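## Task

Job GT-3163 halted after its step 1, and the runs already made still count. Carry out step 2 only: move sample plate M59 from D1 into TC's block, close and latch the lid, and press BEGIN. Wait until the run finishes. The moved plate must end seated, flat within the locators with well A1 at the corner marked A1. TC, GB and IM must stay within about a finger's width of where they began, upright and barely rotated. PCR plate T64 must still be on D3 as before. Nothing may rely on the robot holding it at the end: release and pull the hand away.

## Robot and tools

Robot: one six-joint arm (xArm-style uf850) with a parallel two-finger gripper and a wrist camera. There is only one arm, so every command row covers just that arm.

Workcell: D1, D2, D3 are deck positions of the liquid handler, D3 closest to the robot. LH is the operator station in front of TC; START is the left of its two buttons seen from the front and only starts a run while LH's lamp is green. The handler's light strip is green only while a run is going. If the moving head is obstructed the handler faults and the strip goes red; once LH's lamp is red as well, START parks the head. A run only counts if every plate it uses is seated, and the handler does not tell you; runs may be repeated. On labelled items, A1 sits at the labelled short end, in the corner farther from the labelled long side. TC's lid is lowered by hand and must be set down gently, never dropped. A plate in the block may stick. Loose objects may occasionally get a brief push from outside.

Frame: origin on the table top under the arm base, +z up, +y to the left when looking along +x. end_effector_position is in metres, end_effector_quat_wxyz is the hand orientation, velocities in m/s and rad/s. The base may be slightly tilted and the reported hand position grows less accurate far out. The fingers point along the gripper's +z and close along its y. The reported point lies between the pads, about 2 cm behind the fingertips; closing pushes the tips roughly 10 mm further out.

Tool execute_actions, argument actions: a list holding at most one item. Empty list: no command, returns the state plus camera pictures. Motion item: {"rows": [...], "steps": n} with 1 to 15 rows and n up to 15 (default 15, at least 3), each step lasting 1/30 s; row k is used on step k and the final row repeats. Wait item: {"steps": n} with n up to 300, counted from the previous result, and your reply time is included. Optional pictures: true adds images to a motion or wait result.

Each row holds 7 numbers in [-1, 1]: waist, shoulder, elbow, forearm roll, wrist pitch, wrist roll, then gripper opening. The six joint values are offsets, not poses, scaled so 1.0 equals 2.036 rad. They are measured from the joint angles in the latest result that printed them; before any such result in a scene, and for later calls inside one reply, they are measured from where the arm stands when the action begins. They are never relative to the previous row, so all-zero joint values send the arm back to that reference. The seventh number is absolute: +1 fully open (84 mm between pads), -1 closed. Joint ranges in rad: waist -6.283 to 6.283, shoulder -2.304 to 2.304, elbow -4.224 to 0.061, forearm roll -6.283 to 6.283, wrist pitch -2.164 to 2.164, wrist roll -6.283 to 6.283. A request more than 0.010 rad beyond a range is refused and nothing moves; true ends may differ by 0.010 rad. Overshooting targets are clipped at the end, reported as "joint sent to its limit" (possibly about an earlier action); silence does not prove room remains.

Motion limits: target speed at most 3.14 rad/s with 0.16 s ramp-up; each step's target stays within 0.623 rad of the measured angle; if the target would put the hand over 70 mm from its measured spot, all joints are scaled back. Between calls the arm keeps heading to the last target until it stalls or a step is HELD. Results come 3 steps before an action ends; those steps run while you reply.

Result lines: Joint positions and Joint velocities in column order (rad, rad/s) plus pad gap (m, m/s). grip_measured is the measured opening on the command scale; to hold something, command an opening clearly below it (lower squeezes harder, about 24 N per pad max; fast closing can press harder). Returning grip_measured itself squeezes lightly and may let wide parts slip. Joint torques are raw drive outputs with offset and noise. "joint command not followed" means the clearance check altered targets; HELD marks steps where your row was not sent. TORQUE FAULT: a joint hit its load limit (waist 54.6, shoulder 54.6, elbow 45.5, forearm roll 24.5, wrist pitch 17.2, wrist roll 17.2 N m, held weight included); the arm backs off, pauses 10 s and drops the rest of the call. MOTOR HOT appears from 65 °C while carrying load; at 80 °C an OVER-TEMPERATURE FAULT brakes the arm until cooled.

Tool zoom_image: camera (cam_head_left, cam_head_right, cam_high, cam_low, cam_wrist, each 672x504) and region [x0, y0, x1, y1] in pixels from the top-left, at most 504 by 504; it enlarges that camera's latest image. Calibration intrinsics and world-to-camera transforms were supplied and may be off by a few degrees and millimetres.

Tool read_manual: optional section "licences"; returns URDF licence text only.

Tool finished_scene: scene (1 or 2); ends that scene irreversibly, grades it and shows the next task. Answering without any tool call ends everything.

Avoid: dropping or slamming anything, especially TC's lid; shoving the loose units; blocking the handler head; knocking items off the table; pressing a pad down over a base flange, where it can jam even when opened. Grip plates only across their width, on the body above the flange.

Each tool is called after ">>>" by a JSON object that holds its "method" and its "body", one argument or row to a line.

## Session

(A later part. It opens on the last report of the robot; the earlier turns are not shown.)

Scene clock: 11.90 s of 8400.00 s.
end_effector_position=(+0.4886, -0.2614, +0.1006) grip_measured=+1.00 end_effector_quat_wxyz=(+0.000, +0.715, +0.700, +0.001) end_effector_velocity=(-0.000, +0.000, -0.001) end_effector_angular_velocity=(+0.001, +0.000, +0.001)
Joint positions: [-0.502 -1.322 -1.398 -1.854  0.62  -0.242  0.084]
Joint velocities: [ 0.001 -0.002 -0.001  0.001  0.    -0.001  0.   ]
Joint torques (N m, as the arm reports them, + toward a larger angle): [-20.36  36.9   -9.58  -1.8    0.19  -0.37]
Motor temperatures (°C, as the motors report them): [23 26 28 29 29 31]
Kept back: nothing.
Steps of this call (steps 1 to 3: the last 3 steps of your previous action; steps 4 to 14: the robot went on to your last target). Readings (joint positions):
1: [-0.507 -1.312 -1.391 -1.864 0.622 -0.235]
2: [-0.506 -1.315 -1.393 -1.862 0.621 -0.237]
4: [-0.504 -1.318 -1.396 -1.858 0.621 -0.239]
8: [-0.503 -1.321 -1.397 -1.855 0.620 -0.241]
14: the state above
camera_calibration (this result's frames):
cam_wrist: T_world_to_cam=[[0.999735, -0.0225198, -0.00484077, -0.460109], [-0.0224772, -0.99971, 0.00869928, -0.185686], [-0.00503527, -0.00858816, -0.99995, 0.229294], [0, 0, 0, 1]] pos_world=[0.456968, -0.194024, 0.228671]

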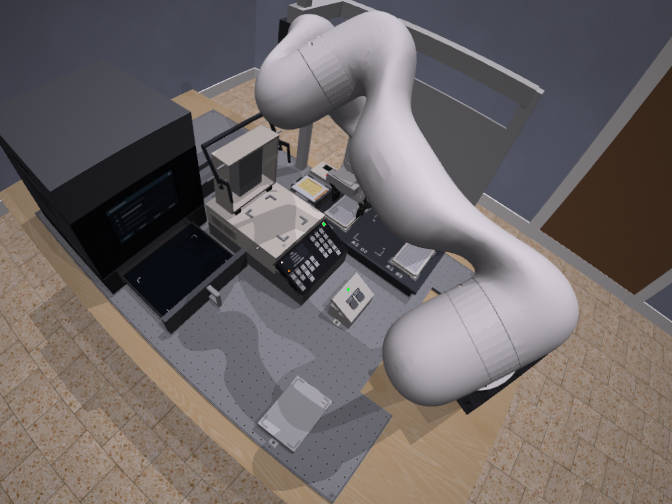

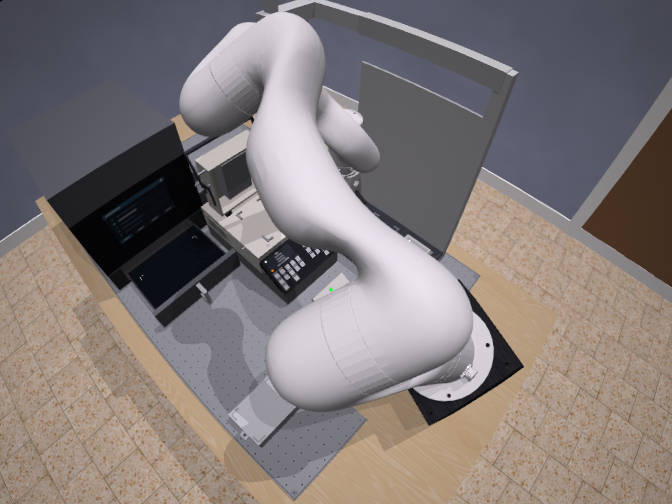

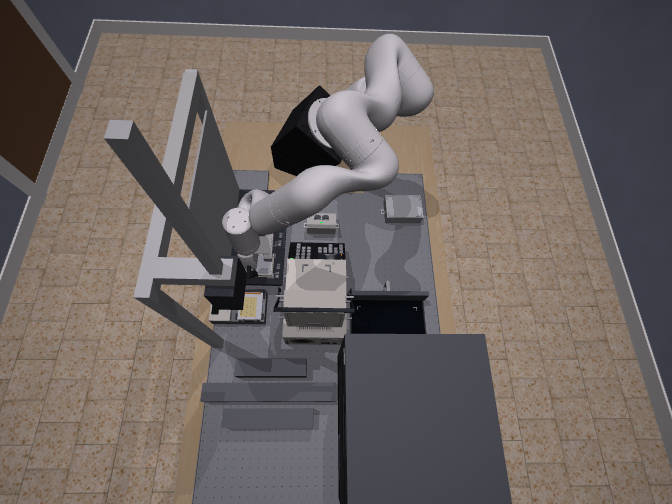

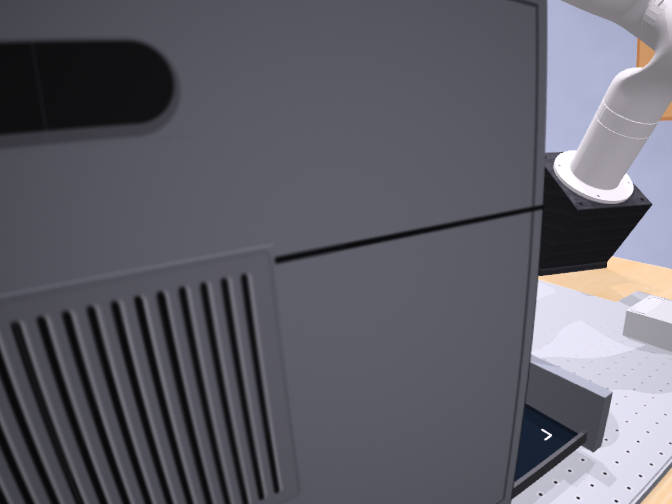

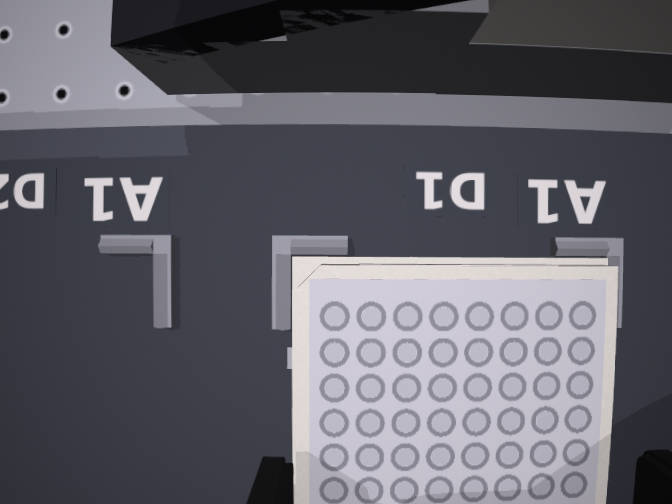

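>>> {"method": "execute_actions", "body": {
  "actions": [
    {"rows":[[-0.00025,0.0001,0.0007,0.0005,-0.00015,0.00025,1],[-0.0005,0.00022,0.00139,0.00109,-0.00029,0.00051,1],[0.0,-0.0007,0.00079,0.002,-0.0004,0,1],[0.00048,-0.00162,0.00019,0.0029,-0.00052,-0.0005,1],[0.00097,-0.00253,-0.00042,0.0038,-0.00064,-0.001,1],[0.00146,-0.00345,-0.00102,0.0047,-0.00076,-0.00152,1],[0.00196,-0.00437,-0.00162,0.00561,-0.00088,-0.00203,1],[0.00245,-0.00529,-0.00222,0.00651,-0.00099,-0.00253,1]],"steps":15}
  ]
}}

>>> {"method": "execute_actions", "body": {
  "actions": [
    {"steps":10}
  ],
  "pictures": true
}}

Scene clock: 13.77 s of 8400.00 s.
end_effector_position=(+0.4874, -0.2613, +0.0961) grip_measured=+1.00 end_effector_quat_wxyz=(+0.000, +0.716, +0.698, +0.001) end_effector_velocity=(-0.001, -0.000, -0.013) end_effector_angular_velocity=(-0.000, -0.000, -0.004)
Joint positions: [-0.499 -1.33  -1.401 -1.844  0.619 -0.245  0.084]
Joint velocities: [ 0.012 -0.024 -0.014  0.025 -0.004 -0.012  0.   ]
Joint torques (N m, as the arm reports them, + toward a larger angle): [-23.2   39.45  -7.61  -0.95  -0.16  -0.56]
Motor temperatures (°C, as the motors report them): [24 26 28 29 29 31]
Steps of this call (steps 1 to 30: the robot went on to your last target; steps 31 to 44: nothing new was sent; steps 45 to 56: the first 12 steps of this action). Readings (joint positions):
45: [-0.502 -1.322 -1.398 -1.854 0.620 -0.242]
46: [-0.502 -1.322 -1.398 -1.854 0.620 -0.242]
48: [-0.502 -1.322 -1.397 -1.853 0.620 -0.242]
52: [-0.501 -1.325 -1.398 -1.849 0.619 -0.243]
56: the state above

Scene clock: 14.10 s of 8400.00 s.
end_effector_position=(+0.4874, -0.2614, +0.0947) grip_measured=+1.00 end_effector_quat_wxyz=(+0.000, +0.716, +0.698, +0.001) end_effector_velocity=(-0.001, -0.000, -0.001) end_effector_angular_velocity=(+0.000, +0.001, -0.000)
Joint positions: [-0.497 -1.333 -1.403 -1.841  0.618 -0.247  0.084]
Joint velocities: [ 0.    -0.001  0.     0.001 -0.    -0.001  0.   ]
Joint torques (N m, as the arm reports them, + toward a larger angle): [-21.27  36.37  -9.34  -2.35  -0.22  -0.15]
Motor temperatures (°C, as the motors report them): [24 26 28 29 29 31]
Kept back: nothing.
Steps of this call (steps 1 to 3: the last 3 steps of your previous action; steps 4 to 10: the robot went on to your last target). Readings (joint positions):
1: [-0.498 -1.331 -1.401 -1.843 0.618 -0.246]
2: [-0.498 -1.331 -1.402 -1.842 0.618 -0.246]
4: [-0.498 -1.332 -1.402 -1.842 0.618 -0.246]
8: [-0.497 -1.332 -1.402 -1.841 0.618 -0.247]
10: the state above
camera_calibration (this result's frames):
cam_wrist: T_world_to_cam=[[0.99961, -0.0275071, -0.00481626, -0.460253], [-0.0274647, -0.999585, 0.008666, -0.183209], [-0.00505264, -0.00853035, -0.999951, 0.223399], [0, 0, 0, 1]] pos_world=[0.45617, -0.193888, 0.222759]

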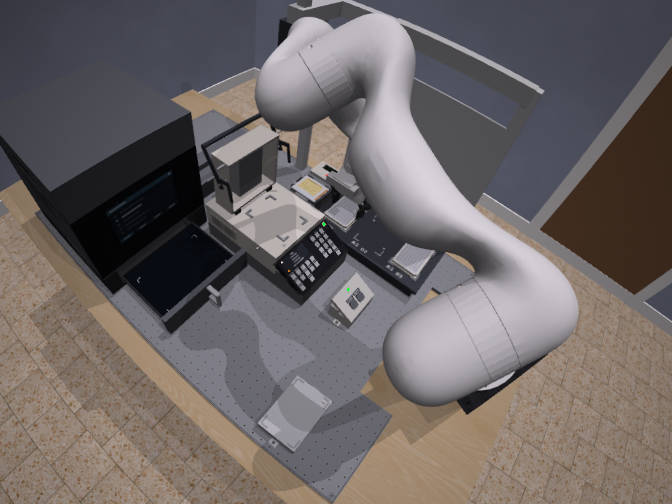

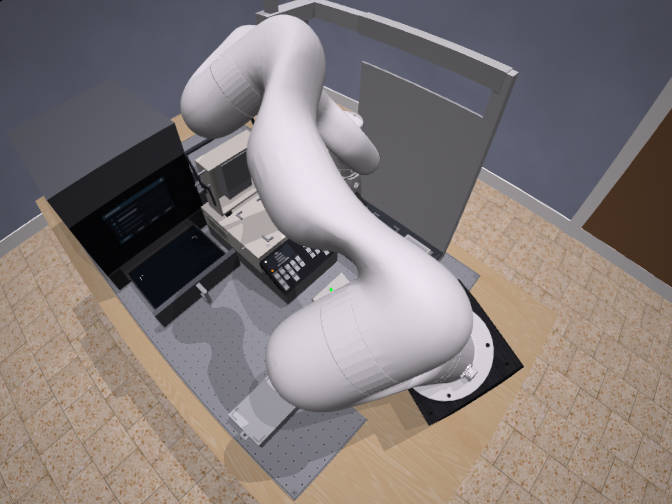

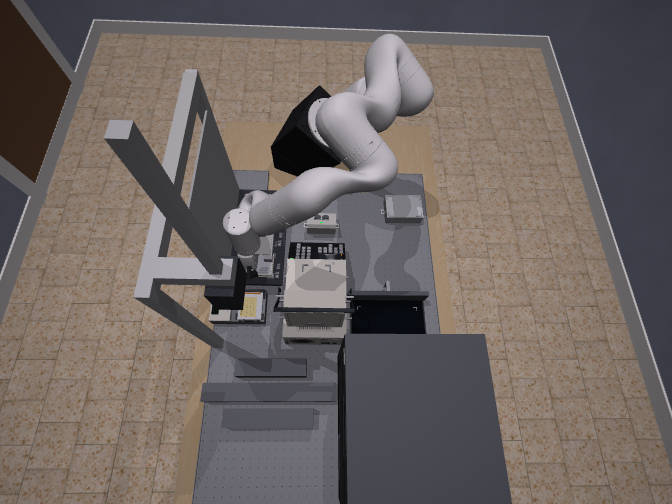

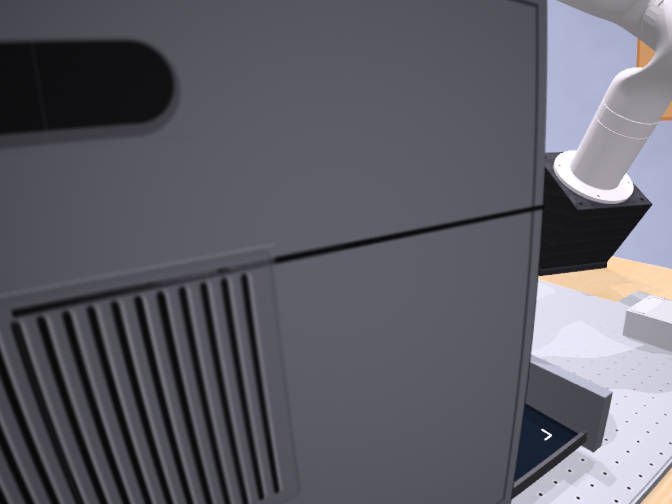

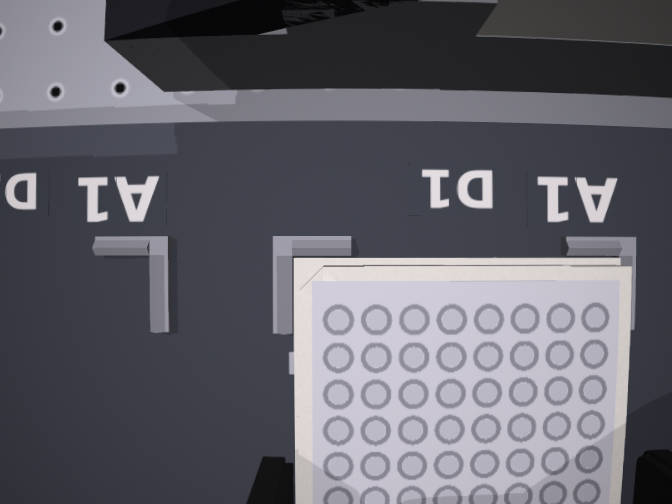

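>>> {"method": "zoom_image", "body": {
  "camera": "cam_wrist",
  "region": [260, 424, 340, 504]
}}

>>> {"method": "zoom_image", "body": {
  "camera": "cam_wrist",
  "region": [592, 424, 672, 504]
}}

Region (260, 424, 340, 504) of cam_wrist's 672x504 image, scaled by 6.300, with more detail than that image has.

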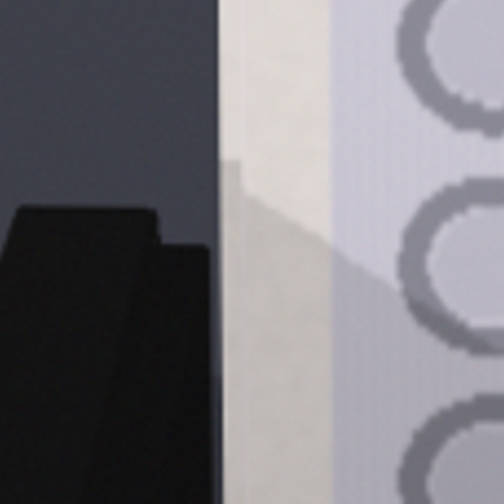

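Region (592, 424, 672, 504) of cam_wrist's 672x504 image, scaled by 6.300, with more detail than that image has.

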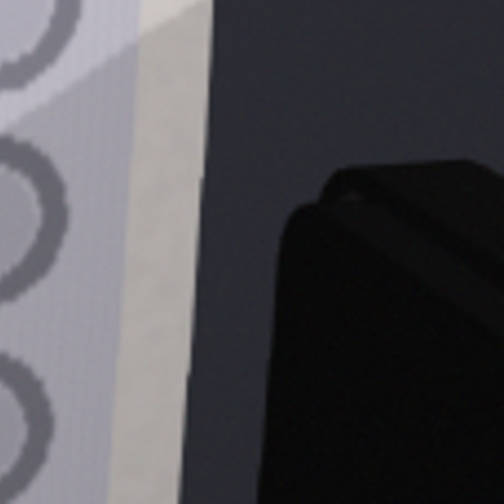

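>>> {"method": "execute_actions", "body": {
  "actions": [
    {"rows":[[0.0004,-0.0008,-0.0003,0.001,-0.0002,-0.0008,1],[0.0009,-0.0018,-0.0009,0.002,-0.0003,-0.0014,1],[0.0014,-0.0028,-0.0015,0.003,-0.0004,-0.002,1],[0.002,-0.0038,-0.0022,0.004,-0.0005,-0.0025,1],[0.0025,-0.0048,-0.0028,0.005,-0.0007,-0.0031,1],[0.003,-0.0058,-0.0035,0.006,-0.0008,-0.0037,1],[0.0036,-0.0068,-0.0041,0.007,-0.0009,-0.0042,1],[0.0041,-0.0078,-0.0048,0.008,-0.0011,-0.0048,1],[0.00459,-0.00875,-0.00543,0.00895,-0.00119,-0.00536,1]],"steps":15}
  ]
}}

>>> {"method": "execute_actions", "body": {
  "actions": [
    {"steps":10}
  ],
  "pictures": true
}}

Scene clock: 14.87 s of 8400.00 s.
end_effector_position=(+0.4870, -0.2613, +0.0875) grip_measured=+1.00 end_effector_quat_wxyz=(+0.000, +0.716, +0.698, +0.001) end_effector_velocity=(-0.001, -0.001, -0.020) end_effector_angular_velocity=(-0.001, +0.000, -0.001)
Joint positions: [-0.49  -1.346 -1.411 -1.827  0.616 -0.255  0.084]
Joint velocities: [ 0.019 -0.038 -0.024  0.038 -0.005 -0.022 -0.   ]
Joint torques (N m, as the arm reports them, + toward a larger angle): [-22.93  35.48 -10.61  -1.66  -0.12  -0.29]
Motor temperatures (°C, as the motors report them): [24 26 28 29 29 31]
Steps of this call (steps 1 to 11: the robot went on to your last target; steps 12 to 23: the first 12 steps of this action). Readings (joint positions):
12: [-0.497 -1.333 -1.403 -1.841 0.618 -0.247]
13: [-0.497 -1.333 -1.403 -1.841 0.618 -0.247]
15: [-0.497 -1.334 -1.403 -1.839 0.618 -0.248]
19: [-0.494 -1.339 -1.406 -1.834 0.617 -0.251]
23: the state above

Scene clock: 15.20 s of 8400.00 s.
end_effector_position=(+0.4871, -0.2614, +0.0853) grip_measured=+1.00 end_effector_quat_wxyz=(+0.000, +0.716, +0.698, +0.001) end_effector_velocity=(+0.000, +0.000, -0.001) end_effector_angular_velocity=(-0.000, +0.000, +0.000)
Joint positions: [-0.488 -1.35  -1.413 -1.823  0.616 -0.258  0.084]
Joint velocities: [ 0.001 -0.002 -0.001  0.002 -0.001 -0.002  0.   ]
Joint torques (N m, as the arm reports them, + toward a larger angle): [-21.7   38.69  -9.75  -1.35   0.1   -0.07]
Motor temperatures (°C, as the motors report them): [24 26 28 29 29 31]
Kept back: nothing.
Steps of this call (steps 1 to 3: the last 3 steps of your previous action; steps 4 to 10: the robot went on to your last target). Readings (joint positions):
1: [-0.490 -1.347 -1.411 -1.826 0.616 -0.256]
2: [-0.489 -1.348 -1.412 -1.825 0.616 -0.256]
4: [-0.489 -1.349 -1.413 -1.824 0.616 -0.257]
8: [-0.488 -1.350 -1.413 -1.823 0.616 -0.257]
10: the state above
camera_calibration (this result's frames):
cam_wrist: T_world_to_cam=[[0.99961, -0.0275154, -0.00484519, -0.459966], [-0.0274723, -0.999584, 0.00875, -0.18314], [-0.00508394, -0.00861348, -0.99995, 0.213938], [0, 0, 0, 1]] pos_world=[0.455843, -0.193877, 0.213301]

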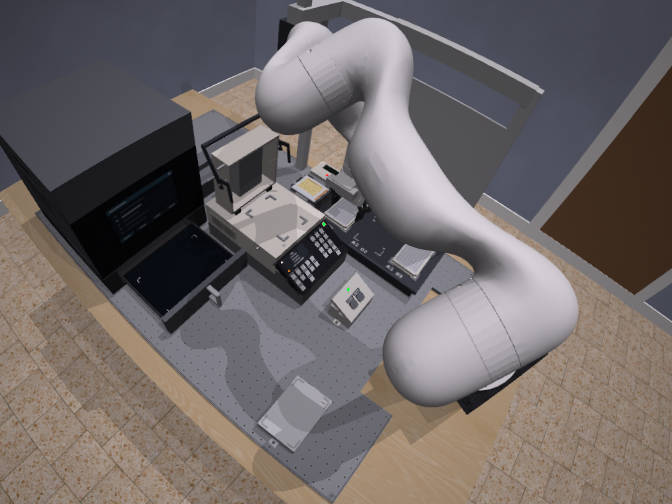

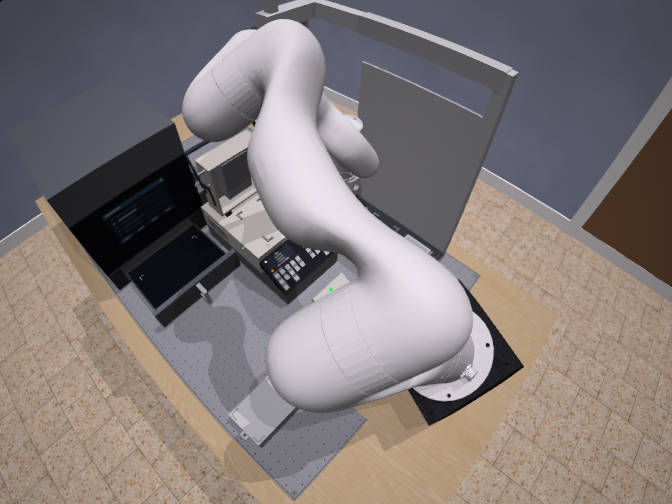

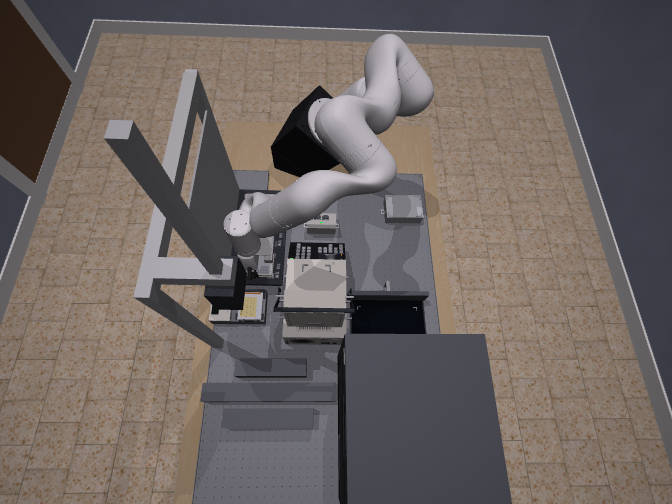

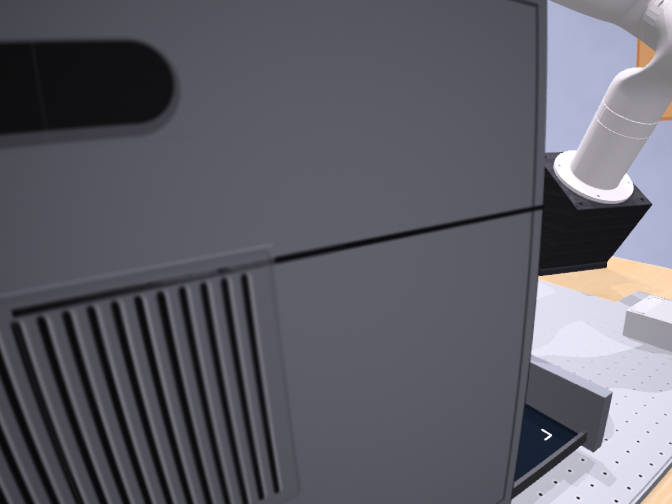

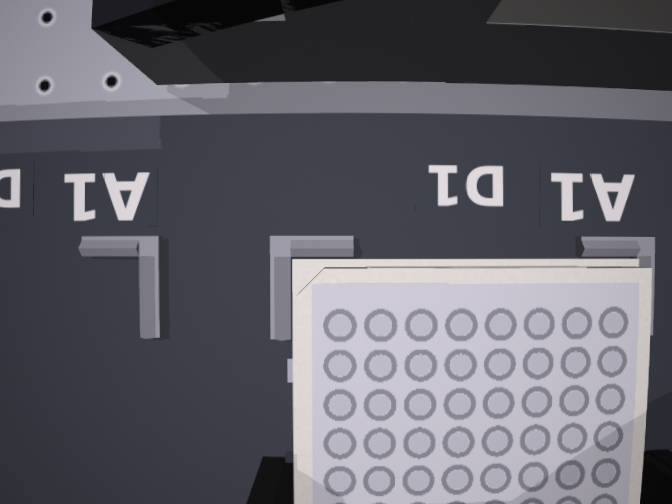

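>>> {"method": "execute_actions", "body": {
  "actions": [
    {"rows":[[0,0,0,0,0,0,0.95],[0,0,0,0,0,0,0.9],[0,0,0,0,0,0,0.85],[0,0,0,0,0,0,0.75],[0,0,0,0,0,0,0.6],[0,0,0,0,0,0,0.4],[0,0,0,0,0,0,0.2],[0,0,0,0,0,0,0.0],[0,0,0,0,0,0,-0.2],[0,0,0,0,0,0,-0.4]],"steps":15}
  ]
}}

Scene clock: 15.73 s of 8400.00 s.
end_effector_position=(+0.4873, -0.2615, +0.0854) grip_measured=+0.93 end_effector_quat_wxyz=(+0.001, +0.716, +0.698, +0.001) end_effector_velocity=(-0.001, -0.000, +0.000) end_effector_angular_velocity=(-0.000, +0.001, -0.000)
Joint positions: [-0.488 -1.35  -1.414 -1.823  0.616 -0.258  0.082]
Joint velocities: [-0.     0.     0.001 -0.001 -0.001  0.     0.   ]
Joint torques (N m, as the arm reports them, + toward a larger angle): [-22.33  33.86  -9.25  -1.4   -0.25  -0.38]
Motor temperatures (°C, as the motors report them): [24 26 28 29 29 31]
Steps of this call (steps 1 to 4: the robot went on to your last target; steps 5 to 16: the first 12 steps of this action). Readings (joint positions):
5: [-0.488 -1.350 -1.414 -1.823 0.616 -0.258]
6: [-0.488 -1.350 -1.414 -1.823 0.616 -0.258]
8: [-0.488 -1.350 -1.414 -1.823 0.616 -0.258]
12: [-0.488 -1.350 -1.414 -1.823 0.616 -0.258]
16: the state above

>>> {"method": "execute_actions", "body": {
  "actions": [
    {"rows":[[-0.0003,0.0005,0.0003,-0.0005,0.0001,0.0003,-0.4],[-0.0006,0.0011,0.0007,-0.0011,0.0001,0.0006,-0.4],[-0.001,0.0018,0.0012,-0.0018,0.0002,0.001,-0.4],[-0.0015,0.0028,0.0018,-0.0027,0.0004,0.0015,-0.4],[-0.002,0.0037,0.0024,-0.0036,0.0005,0.002,-0.4],[-0.0027,0.005,0.0033,-0.005,0.0006,0.0028,-0.4],[-0.0034,0.0064,0.0042,-0.0063,0.0008,0.0035,-0.4],[-0.0042,0.0078,0.0051,-0.0077,0.001,0.0043,-0.4],[-0.005,0.0094,0.0061,-0.0092,0.0012,0.0052,-0.4],[-0.0059,0.011,0.0072,-0.0108,0.0014,0.0061,-0.4]],"steps":15}
  ],
  "pictures": true
}}

Scene clock: 16.37 s of 8400.00 s.
end_effector_position=(+0.4871, -0.2614, +0.0927) grip_measured=+0.93 end_effector_quat_wxyz=(+0.000, +0.716, +0.698, +0.001) end_effector_velocity=(+0.003, -0.002, +0.037) end_effector_angular_velocity=(-0.004, -0.005, +0.003)
Joint positions: [-0.496 -1.336 -1.404 -1.837  0.617 -0.25   0.082]
Joint velocities: [-0.036  0.067  0.038 -0.063  0.008  0.034  0.   ]
Joint torques (N m, as the arm reports them, + toward a larger angle): [-22.17  36.37  -9.02  -1.33  -0.15   0.08]
Motor temperatures (°C, as the motors report them): [24 26 28 29 29 31]
Steps of this call (steps 1 to 3: the last 3 steps of your previous action; steps 4 to 7: the robot went on to your last target; steps 8 to 19: the first 12 steps of this action). Readings (joint positions):
8: [-0.488 -1.350 -1.414 -1.823 0.616 -0.258]
9: [-0.488 -1.350 -1.413 -1.823 0.616 -0.258]
11: [-0.488 -1.349 -1.413 -1.824 0.616 -0.257]
15: [-0.491 -1.345 -1.410 -1.828 0.617 -0.255]
19: the state above
camera_calibration (this result's frames):
cam_wrist: T_world_to_cam=[[0.999606, -0.0276494, -0.00485882, -0.459944], [-0.0276061, -0.99958, 0.00876714, -0.183188], [-0.00509918, -0.00862955, -0.99995, 0.221405], [0, 0, 0, 1]] pos_world=[0.455835, -0.193918, 0.220765]

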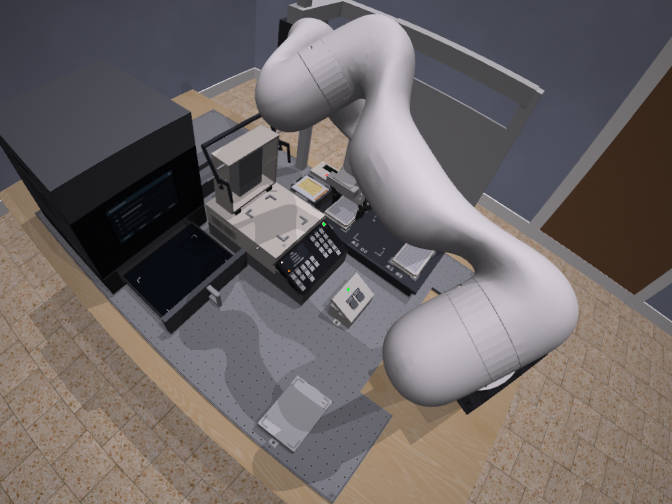

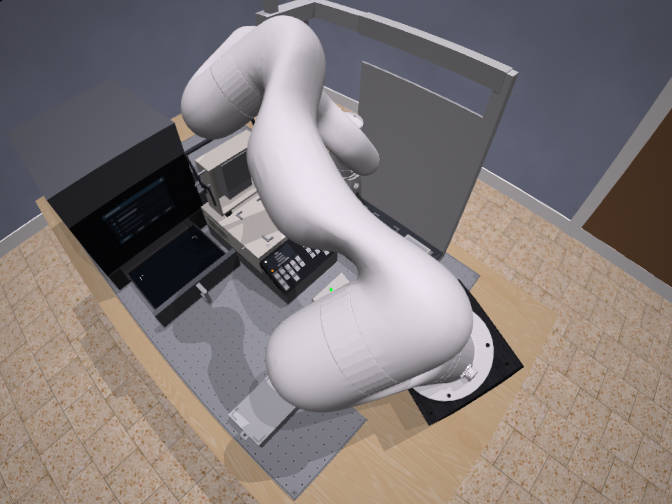

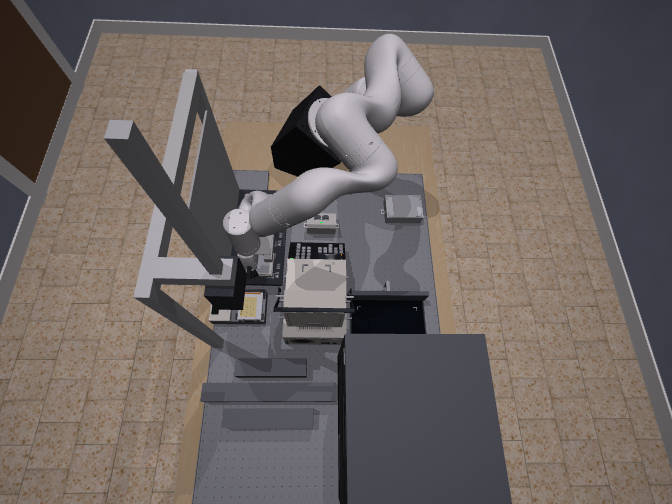

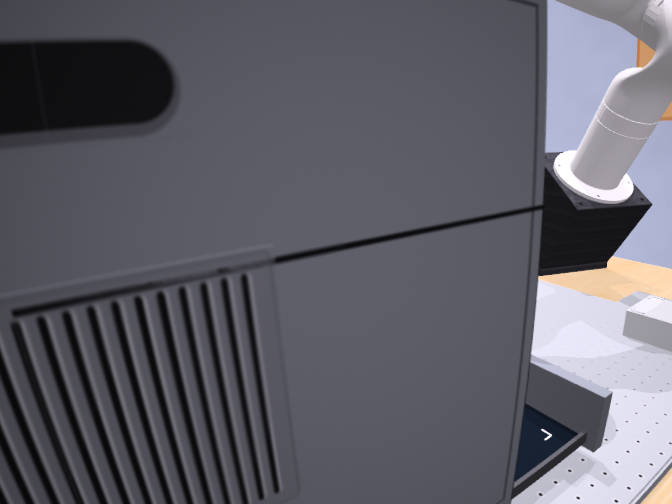

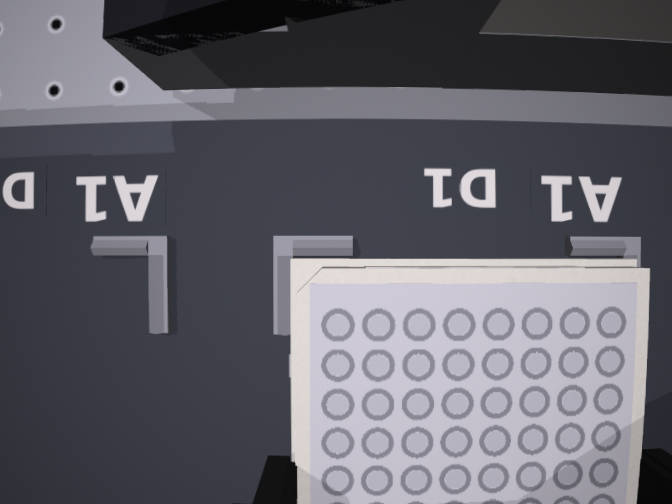

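>>> {"method": "execute_actions", "body": {
  "actions": [
    {"rows":[[-0.004,0.007,0.004,-0.007,0.001,0.004,-0.4],[-0.008,0.014,0.008,-0.015,0.003,0.009,-0.4],[-0.014,0.024,0.013,-0.027,0.006,0.016,-0.4],[-0.022,0.037,0.019,-0.043,0.009,0.025,-0.4],[-0.03,0.051,0.025,-0.06,0.013,0.035,-0.4],[-0.039,0.065,0.031,-0.078,0.017,0.045,-0.4],[-0.047,0.078,0.037,-0.095,0.021,0.055,-0.4],[-0.054,0.089,0.041,-0.109,0.025,0.063,-0.4],[-0.06,0.098,0.045,-0.121,0.028,0.07,-0.4],[-0.0641,0.1053,0.0478,-0.1299,0.0298,0.075,-0.4]],"steps":15}
  ]
}}

Scene clock: 18.43 s of 8400.00 s.
end_effector_position=(+0.4906, -0.2651, +0.1726) grip_measured=+0.93 end_effector_quat_wxyz=(+0.001, +0.713, +0.701, +0.003) end_effector_velocity=(-0.010, -0.014, +0.320) end_effector_angular_velocity=(-0.008, +0.009, +0.046)
Joint positions: [-0.577 -1.202 -1.342 -1.999  0.654 -0.156  0.082]
Joint velocities: [-0.328  0.53   0.228 -0.67   0.158  0.384  0.   ]
Joint torques (N m, as the arm reports them, + toward a larger angle): [-16.99  33.37 -10.63  -0.43  -0.19  -0.24]
Motor temperatures (°C, as the motors report them): [24 26 29 29 29 31]
Steps of this call (steps 1 to 3: the last 3 steps of your previous action; steps 4 to 15: the robot went on to your last target; steps 16 to 50: nothing new was sent; steps 51 to 62: the first 12 steps of this action). Readings (joint positions):
51: [-0.500 -1.328 -1.399 -1.845 0.619 -0.245]
52: [-0.500 -1.327 -1.399 -1.846 0.619 -0.245]
54: [-0.504 -1.321 -1.395 -1.853 0.620 -0.240]
58: [-0.532 -1.274 -1.372 -1.910 0.633 -0.207]
62: the state above

>>> {"method": "execute_actions", "body": {
  "actions": [
    {"rows":[[-0.02,0.047,0.024,-0.047,0.011,0.005,-0.4],[-0.011,0.063,0.04,-0.04,0.01,-0.046,-0.4],[0.002,0.086,0.062,-0.029,0.008,-0.12,-0.4],[0.016,0.109,0.084,-0.018,0.006,-0.196,-0.4],[0.029,0.132,0.107,-0.007,0.004,-0.27,-0.4],[0.042,0.155,0.129,0.004,0.002,-0.345,-0.4],[0.056,0.178,0.151,0.015,0,-0.42,-0.4],[0.069,0.201,0.174,0.026,-0.002,-0.495,-0.4],[0.082,0.224,0.196,0.036,-0.004,-0.57,-0.4],[0.095,0.247,0.218,0.047,-0.006,-0.645,-0.4],[0.104,0.262,0.233,0.054,-0.008,-0.695,-0.4],[0.1088,0.2705,0.2409,0.0582,-0.0085,-0.7198,-0.4]],"steps":15}
  ]
}}

>>> {"method": "execute_actions", "body": {
  "actions": [
    {"steps":22}
  ]
}}

Scene clock: 19.33 s of 8400.00 s.
end_effector_position=(+0.5023, -0.1899, +0.2332) grip_measured=+0.93 end_effector_quat_wxyz=(+0.001, +0.543, +0.840, +0.000) end_effector_velocity=(+0.036, +0.311, +0.045) end_effector_angular_velocity=(-0.004, -0.000, +1.250)
Joint positions: [-0.536 -0.965 -1.156 -2.028  0.665 -0.51   0.082]
Joint velocities: [ 0.365  0.632  0.609  0.295 -0.054 -1.169  0.   ]
Joint torques (N m, as the arm reports them, + toward a larger angle): [-21.38  25.45 -10.23  -0.66  -0.07  -0.36]
Motor temperatures (°C, as the motors report them): [24 26 29 29 29 31]
Steps of this call (steps 1 to 3: the last 3 steps of your previous action; steps 4 to 15: the robot went on to your last target; steps 16 to 27: the first 12 steps of this action). Readings (joint positions):
16: [-0.625 -1.123 -1.307 -2.100 0.678 -0.098]
17: [-0.625 -1.122 -1.306 -2.100 0.678 -0.101]
19: [-0.620 -1.112 -1.296 -2.096 0.677 -0.134]
23: [-0.585 -1.049 -1.237 -2.068 0.672 -0.324]
27: the state above

Scene clock: 20.07 s of 8400.00 s.
end_effector_position=(+0.4904, -0.0418, +0.2502) grip_measured=+0.93 end_effector_quat_wxyz=(+0.001, +0.015, +1.000, -0.000) end_effector_velocity=(-0.006, +0.018, +0.002) end_effector_angular_velocity=(-0.000, +0.001, +0.287)
Joint positions: [-0.358 -0.655 -0.856 -1.883  0.637 -1.593  0.082]
Joint velocities: [ 0.023  0.04   0.04   0.019 -0.004 -0.284  0.   ]
Joint torques (N m, as the arm reports them, + toward a larger angle): [-17.86  28.95 -10.45  -1.13  -0.37   0.03]
Motor temperatures (°C, as the motors report them): [24 26 29 29 29 31]
Kept back: nothing.
Steps of this call (steps 1 to 3: the last 3 steps of your previous action; steps 4 to 22: the robot went on to your last target). Readings (joint positions):
1: [-0.524 -0.944 -1.136 -2.018 0.663 -0.549]
2: [-0.512 -0.923 -1.116 -2.009 0.661 -0.587]
4: [-0.489 -0.884 -1.077 -1.990 0.658 -0.669]
8: [-0.445 -0.806 -1.002 -1.954 0.651 -0.867]
22: the state above

>>> {"method": "execute_actions", "body": {
  "actions": [
    {"rows":[[0.004,-0.003,-0.005,0.001,0,-0.01,-0.4],[0.009,-0.01,-0.016,0,0,-0.003,-0.4],[0.015,-0.019,-0.03,-0.002,0.0005,0.006,-0.4],[0.022,-0.029,-0.046,-0.003,0.0007,0.016,-0.4],[0.029,-0.04,-0.062,-0.004,0.0009,0.026,-0.4],[0.035,-0.05,-0.078,-0.006,0.0011,0.036,-0.4],[0.041,-0.059,-0.092,-0.007,0.0013,0.045,-0.4],[0.046,-0.066,-0.103,-0.008,0.0015,0.052,-0.4],[0.049,-0.071,-0.111,-0.0085,0.0016,0.056,-0.4],[0.0508,-0.073,-0.1141,-0.0087,0.0016,0.0583,-0.4]],"steps":15}
  ]
}}

>>> {"method": "execute_actions", "body": {
  "actions": [
    {"steps":16}
  ],
  "pictures": true
}}

Scene clock: 21.20 s of 8400.00 s.
end_effector_position=(+0.5485, -0.0404, +0.2193) grip_measured=+0.93 end_effector_quat_wxyz=(+0.000, +0.000, +1.000, -0.000) end_effector_velocity=(+0.196, +0.014, -0.118) end_effector_angular_velocity=(+0.004, +0.001, +0.007)
Joint positions: [-0.284 -0.76  -1.02  -1.895  0.639 -1.517  0.082]
Joint velocities: [ 0.251 -0.374 -0.578 -0.048  0.009  0.354 -0.   ]
Joint torques (N m, as the arm reports them, + toward a larger angle): [-20.31  34.1   -6.9   -0.53  -0.3    0.01]
Motor temperatures (°C, as the motors report them): [24 26 29 29 29 31]
Steps of this call (steps 1 to 22: the robot went on to your last target; steps 23 to 34: the first 12 steps of this action). Readings (joint positions):
23: [-0.355 -0.651 -0.852 -1.881 0.637 -1.621]
24: [-0.355 -0.652 -0.853 -1.881 0.637 -1.620]
26: [-0.350 -0.659 -0.863 -1.882 0.637 -1.613]
30: [-0.323 -0.701 -0.928 -1.887 0.638 -1.573]
34: the state above

Scene clock: 21.73 s of 8400.00 s.
end_effector_position=(+0.5713, -0.0383, +0.2053) grip_measured=+0.93 end_effector_quat_wxyz=(+0.000, +0.001, +1.000, +0.000) end_effector_velocity=(+0.001, +0.000, -0.001) end_effector_angular_velocity=(+0.000, +0.000, +0.001)
Joint positions: [-0.255 -0.804 -1.087 -1.901  0.64  -1.474  0.082]
Joint velocities: [ 0.003 -0.003 -0.005 -0.    -0.     0.002  0.   ]
Joint torques (N m, as the arm reports them, + toward a larger angle): [-20.96  30.79 -11.06  -1.79  -0.33  -0.49]
Motor temperatures (°C, as the motors report them): [24 26 29 29 29 31]
Kept back: nothing.
Steps of this call (steps 1 to 3: the last 3 steps of your previous action; steps 4 to 16: the robot went on to your last target). Readings (joint positions):
1: [-0.276 -0.771 -1.037 -1.896 0.639 -1.506]
2: [-0.270 -0.780 -1.050 -1.897 0.640 -1.498]
4: [-0.263 -0.791 -1.068 -1.899 0.640 -1.487]
8: [-0.257 -0.800 -1.082 -1.900 0.640 -1.477]
16: the state above
camera_calibration (this result's frames):
cam_wrist: T_world_to_cam=[[0.00256255, 0.999976, -0.006394, 0.0718822], [0.999951, -0.00250127, 0.00957383, -0.507801], [0.00955761, -0.00641822, -0.999934, 0.328021], [0, 0, 0, 1]] pos_world=[0.504457, -0.0710453, 0.333321]

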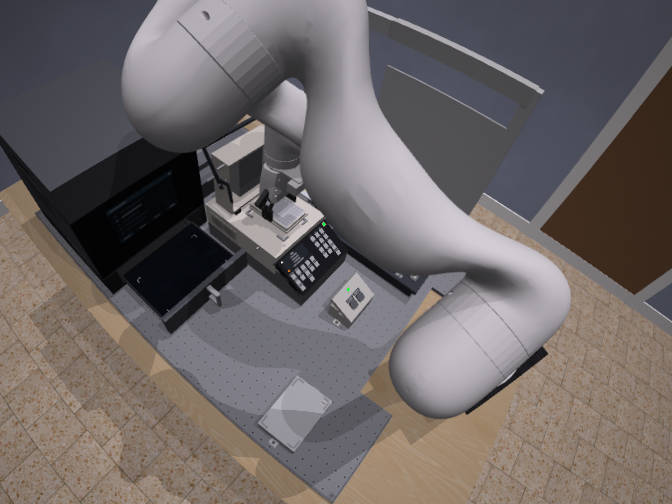

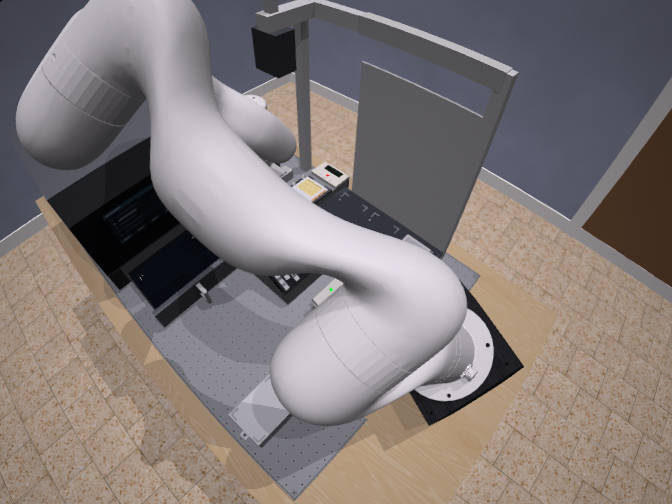

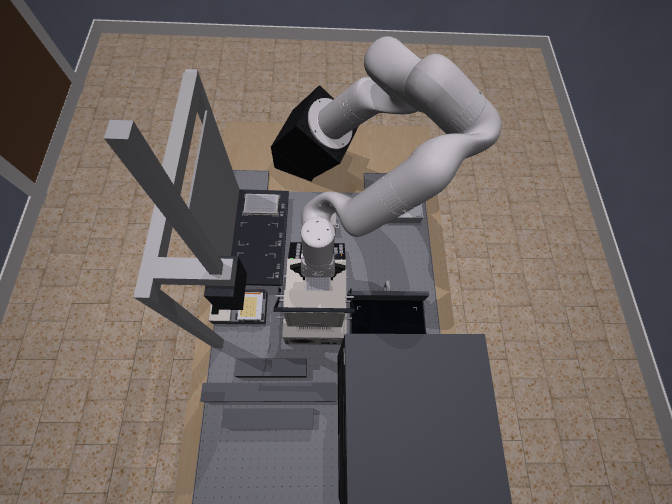

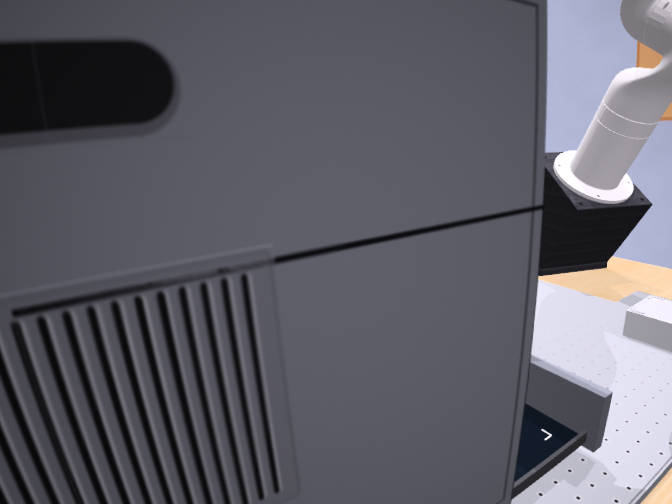

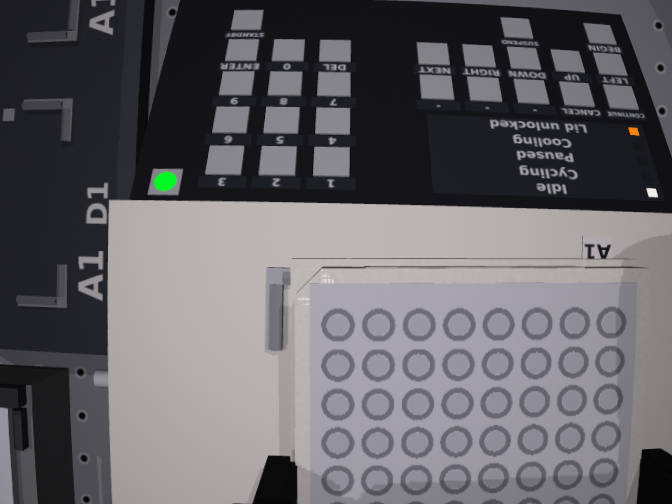

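>>> {"method": "execute_actions", "body": {
  "actions": [
    {"rows":[[0.0006,-0.002,-0.003,0.0005,-0.0002,0.001,-0.4],[0.0015,-0.005,-0.007,0.0015,-0.0005,0.002,-0.4],[0.0025,-0.009,-0.011,0.003,-0.001,0.003,-0.4],[0.0036,-0.013,-0.0145,0.005,-0.0015,0.0035,-0.4],[0.0048,-0.017,-0.0175,0.007,-0.002,0.0038,-0.4],[0.006,-0.021,-0.02,0.009,-0.0025,0.0039,-0.4],[0.0071,-0.0243,-0.022,0.0106,-0.0029,0.0039,-0.4],[0.0079,-0.0265,-0.0234,0.0117,-0.0032,0.0039,-0.4]],"steps":15}
  ]
}}

>>> {"method": "execute_actions", "body": {
  "actions": [
    {"steps":12}
  ],
  "pictures": true
}}

Scene clock: 22.97 s of 8400.00 s.
end_effector_position=(+0.5799, -0.0431, +0.1899) grip_measured=+0.93 end_effector_quat_wxyz=(+0.001, +0.008, +1.000, -0.000) end_effector_velocity=(+0.010, -0.009, -0.039) end_effector_angular_velocity=(+0.003, +0.007, -0.033)
Joint positions: [-0.242 -0.847 -1.126 -1.882  0.635 -1.467  0.082]
Joint velocities: [ 0.031 -0.098 -0.073  0.046 -0.012  0.007  0.   ]
Joint torques (N m, as the arm reports them, + toward a larger angle): [-20.15  32.67  -9.69  -1.18   0.05  -0.29]
Motor temperatures (°C, as the motors report them): [24 26 29 29 29 31]
Steps of this call (steps 1 to 15: the robot went on to your last target; steps 16 to 25: nothing new was sent; steps 26 to 37: the first 12 steps of this action). Readings (joint positions):
26: [-0.254 -0.804 -1.088 -1.901 0.640 -1.474]
27: [-0.254 -0.804 -1.089 -1.900 0.640 -1.474]
29: [-0.254 -0.808 -1.093 -1.899 0.640 -1.472]
33: [-0.248 -0.826 -1.111 -1.891 0.637 -1.469]
37: the state above

Scene clock: 23.37 s of 8400.00 s.
end_effector_position=(+0.5813, -0.0442, +0.1858) grip_measured=+0.93 end_effector_quat_wxyz=(+0.001, +0.009, +1.000, -0.000) end_effector_velocity=(+0.000, -0.000, -0.001) end_effector_angular_velocity=(+0.000, +0.000, -0.001)
Joint positions: [-0.239 -0.857 -1.135 -1.877  0.634 -1.466  0.082]
Joint velocities: [ 0.001 -0.003 -0.002  0.001 -0.     0.001 -0.   ]
Joint torques (N m, as the arm reports them, + toward a larger angle): [-18.6   33.31  -9.56  -1.39  -0.02  -0.12]
Motor temperatures (°C, as the motors report them): [24 26 29 29 29 31]
Kept back: nothing.
Steps of this call (steps 1 to 3: the last 3 steps of your previous action; steps 4 to 12: the robot went on to your last target). Readings (joint positions):
1: [-0.241 -0.850 -1.129 -1.881 0.635 -1.467]
2: [-0.241 -0.852 -1.130 -1.880 0.634 -1.467]
4: [-0.240 -0.854 -1.132 -1.878 0.634 -1.466]
8: [-0.239 -0.857 -1.134 -1.877 0.634 -1.466]
12: the state above
camera_calibration (this result's frames):
cam_wrist: T_world_to_cam=[[0.0198434, 0.999781, -0.00657725, 0.0675718], [0.999744, -0.0197706, 0.0109576, -0.518516], [0.0108251, -0.00679301, -0.999918, 0.30762], [0, 0, 0, 1]] pos_world=[0.513713, -0.0757187, 0.313721]

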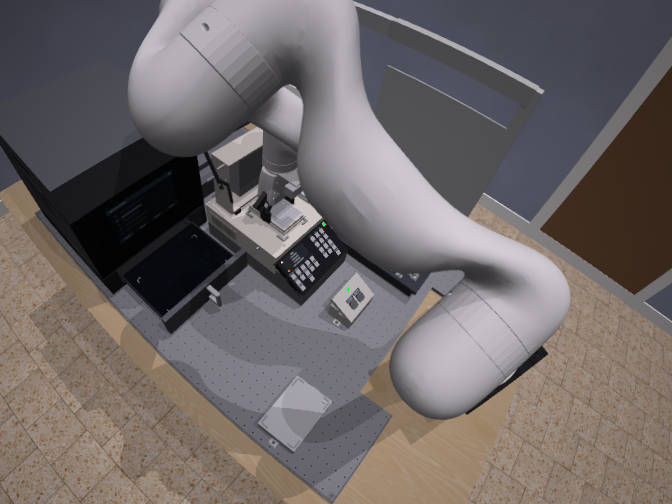

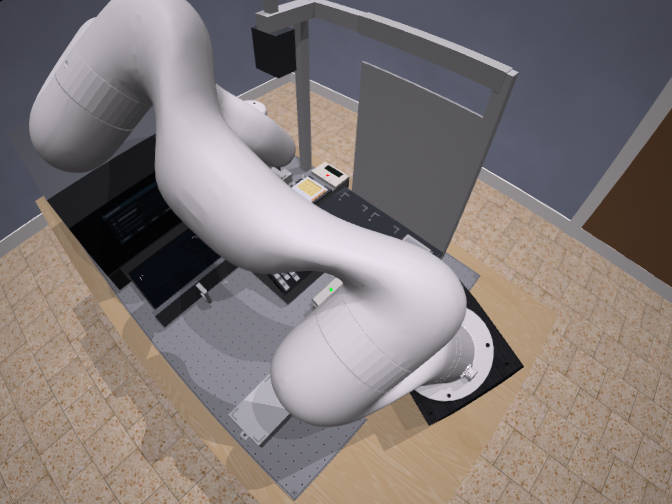

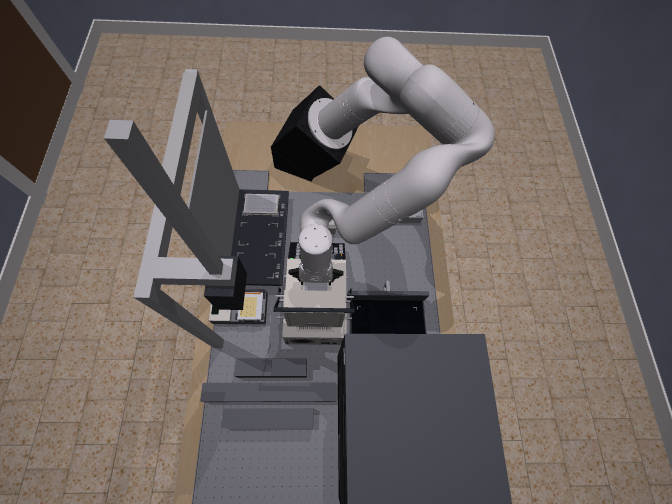

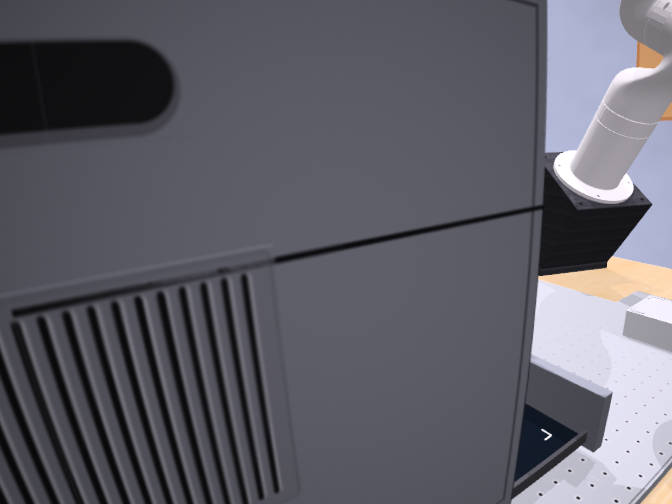

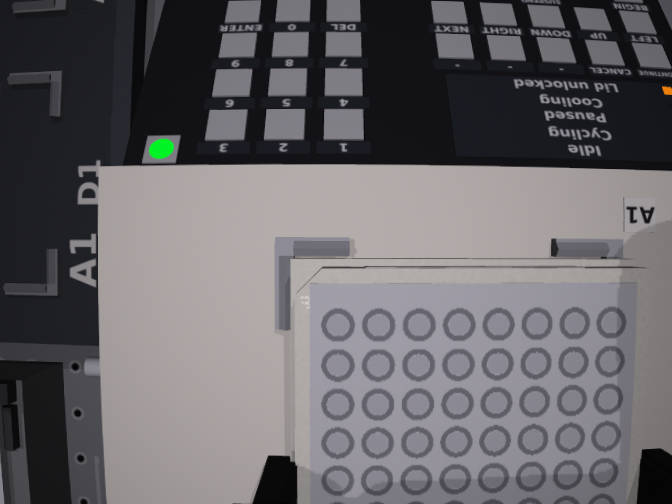

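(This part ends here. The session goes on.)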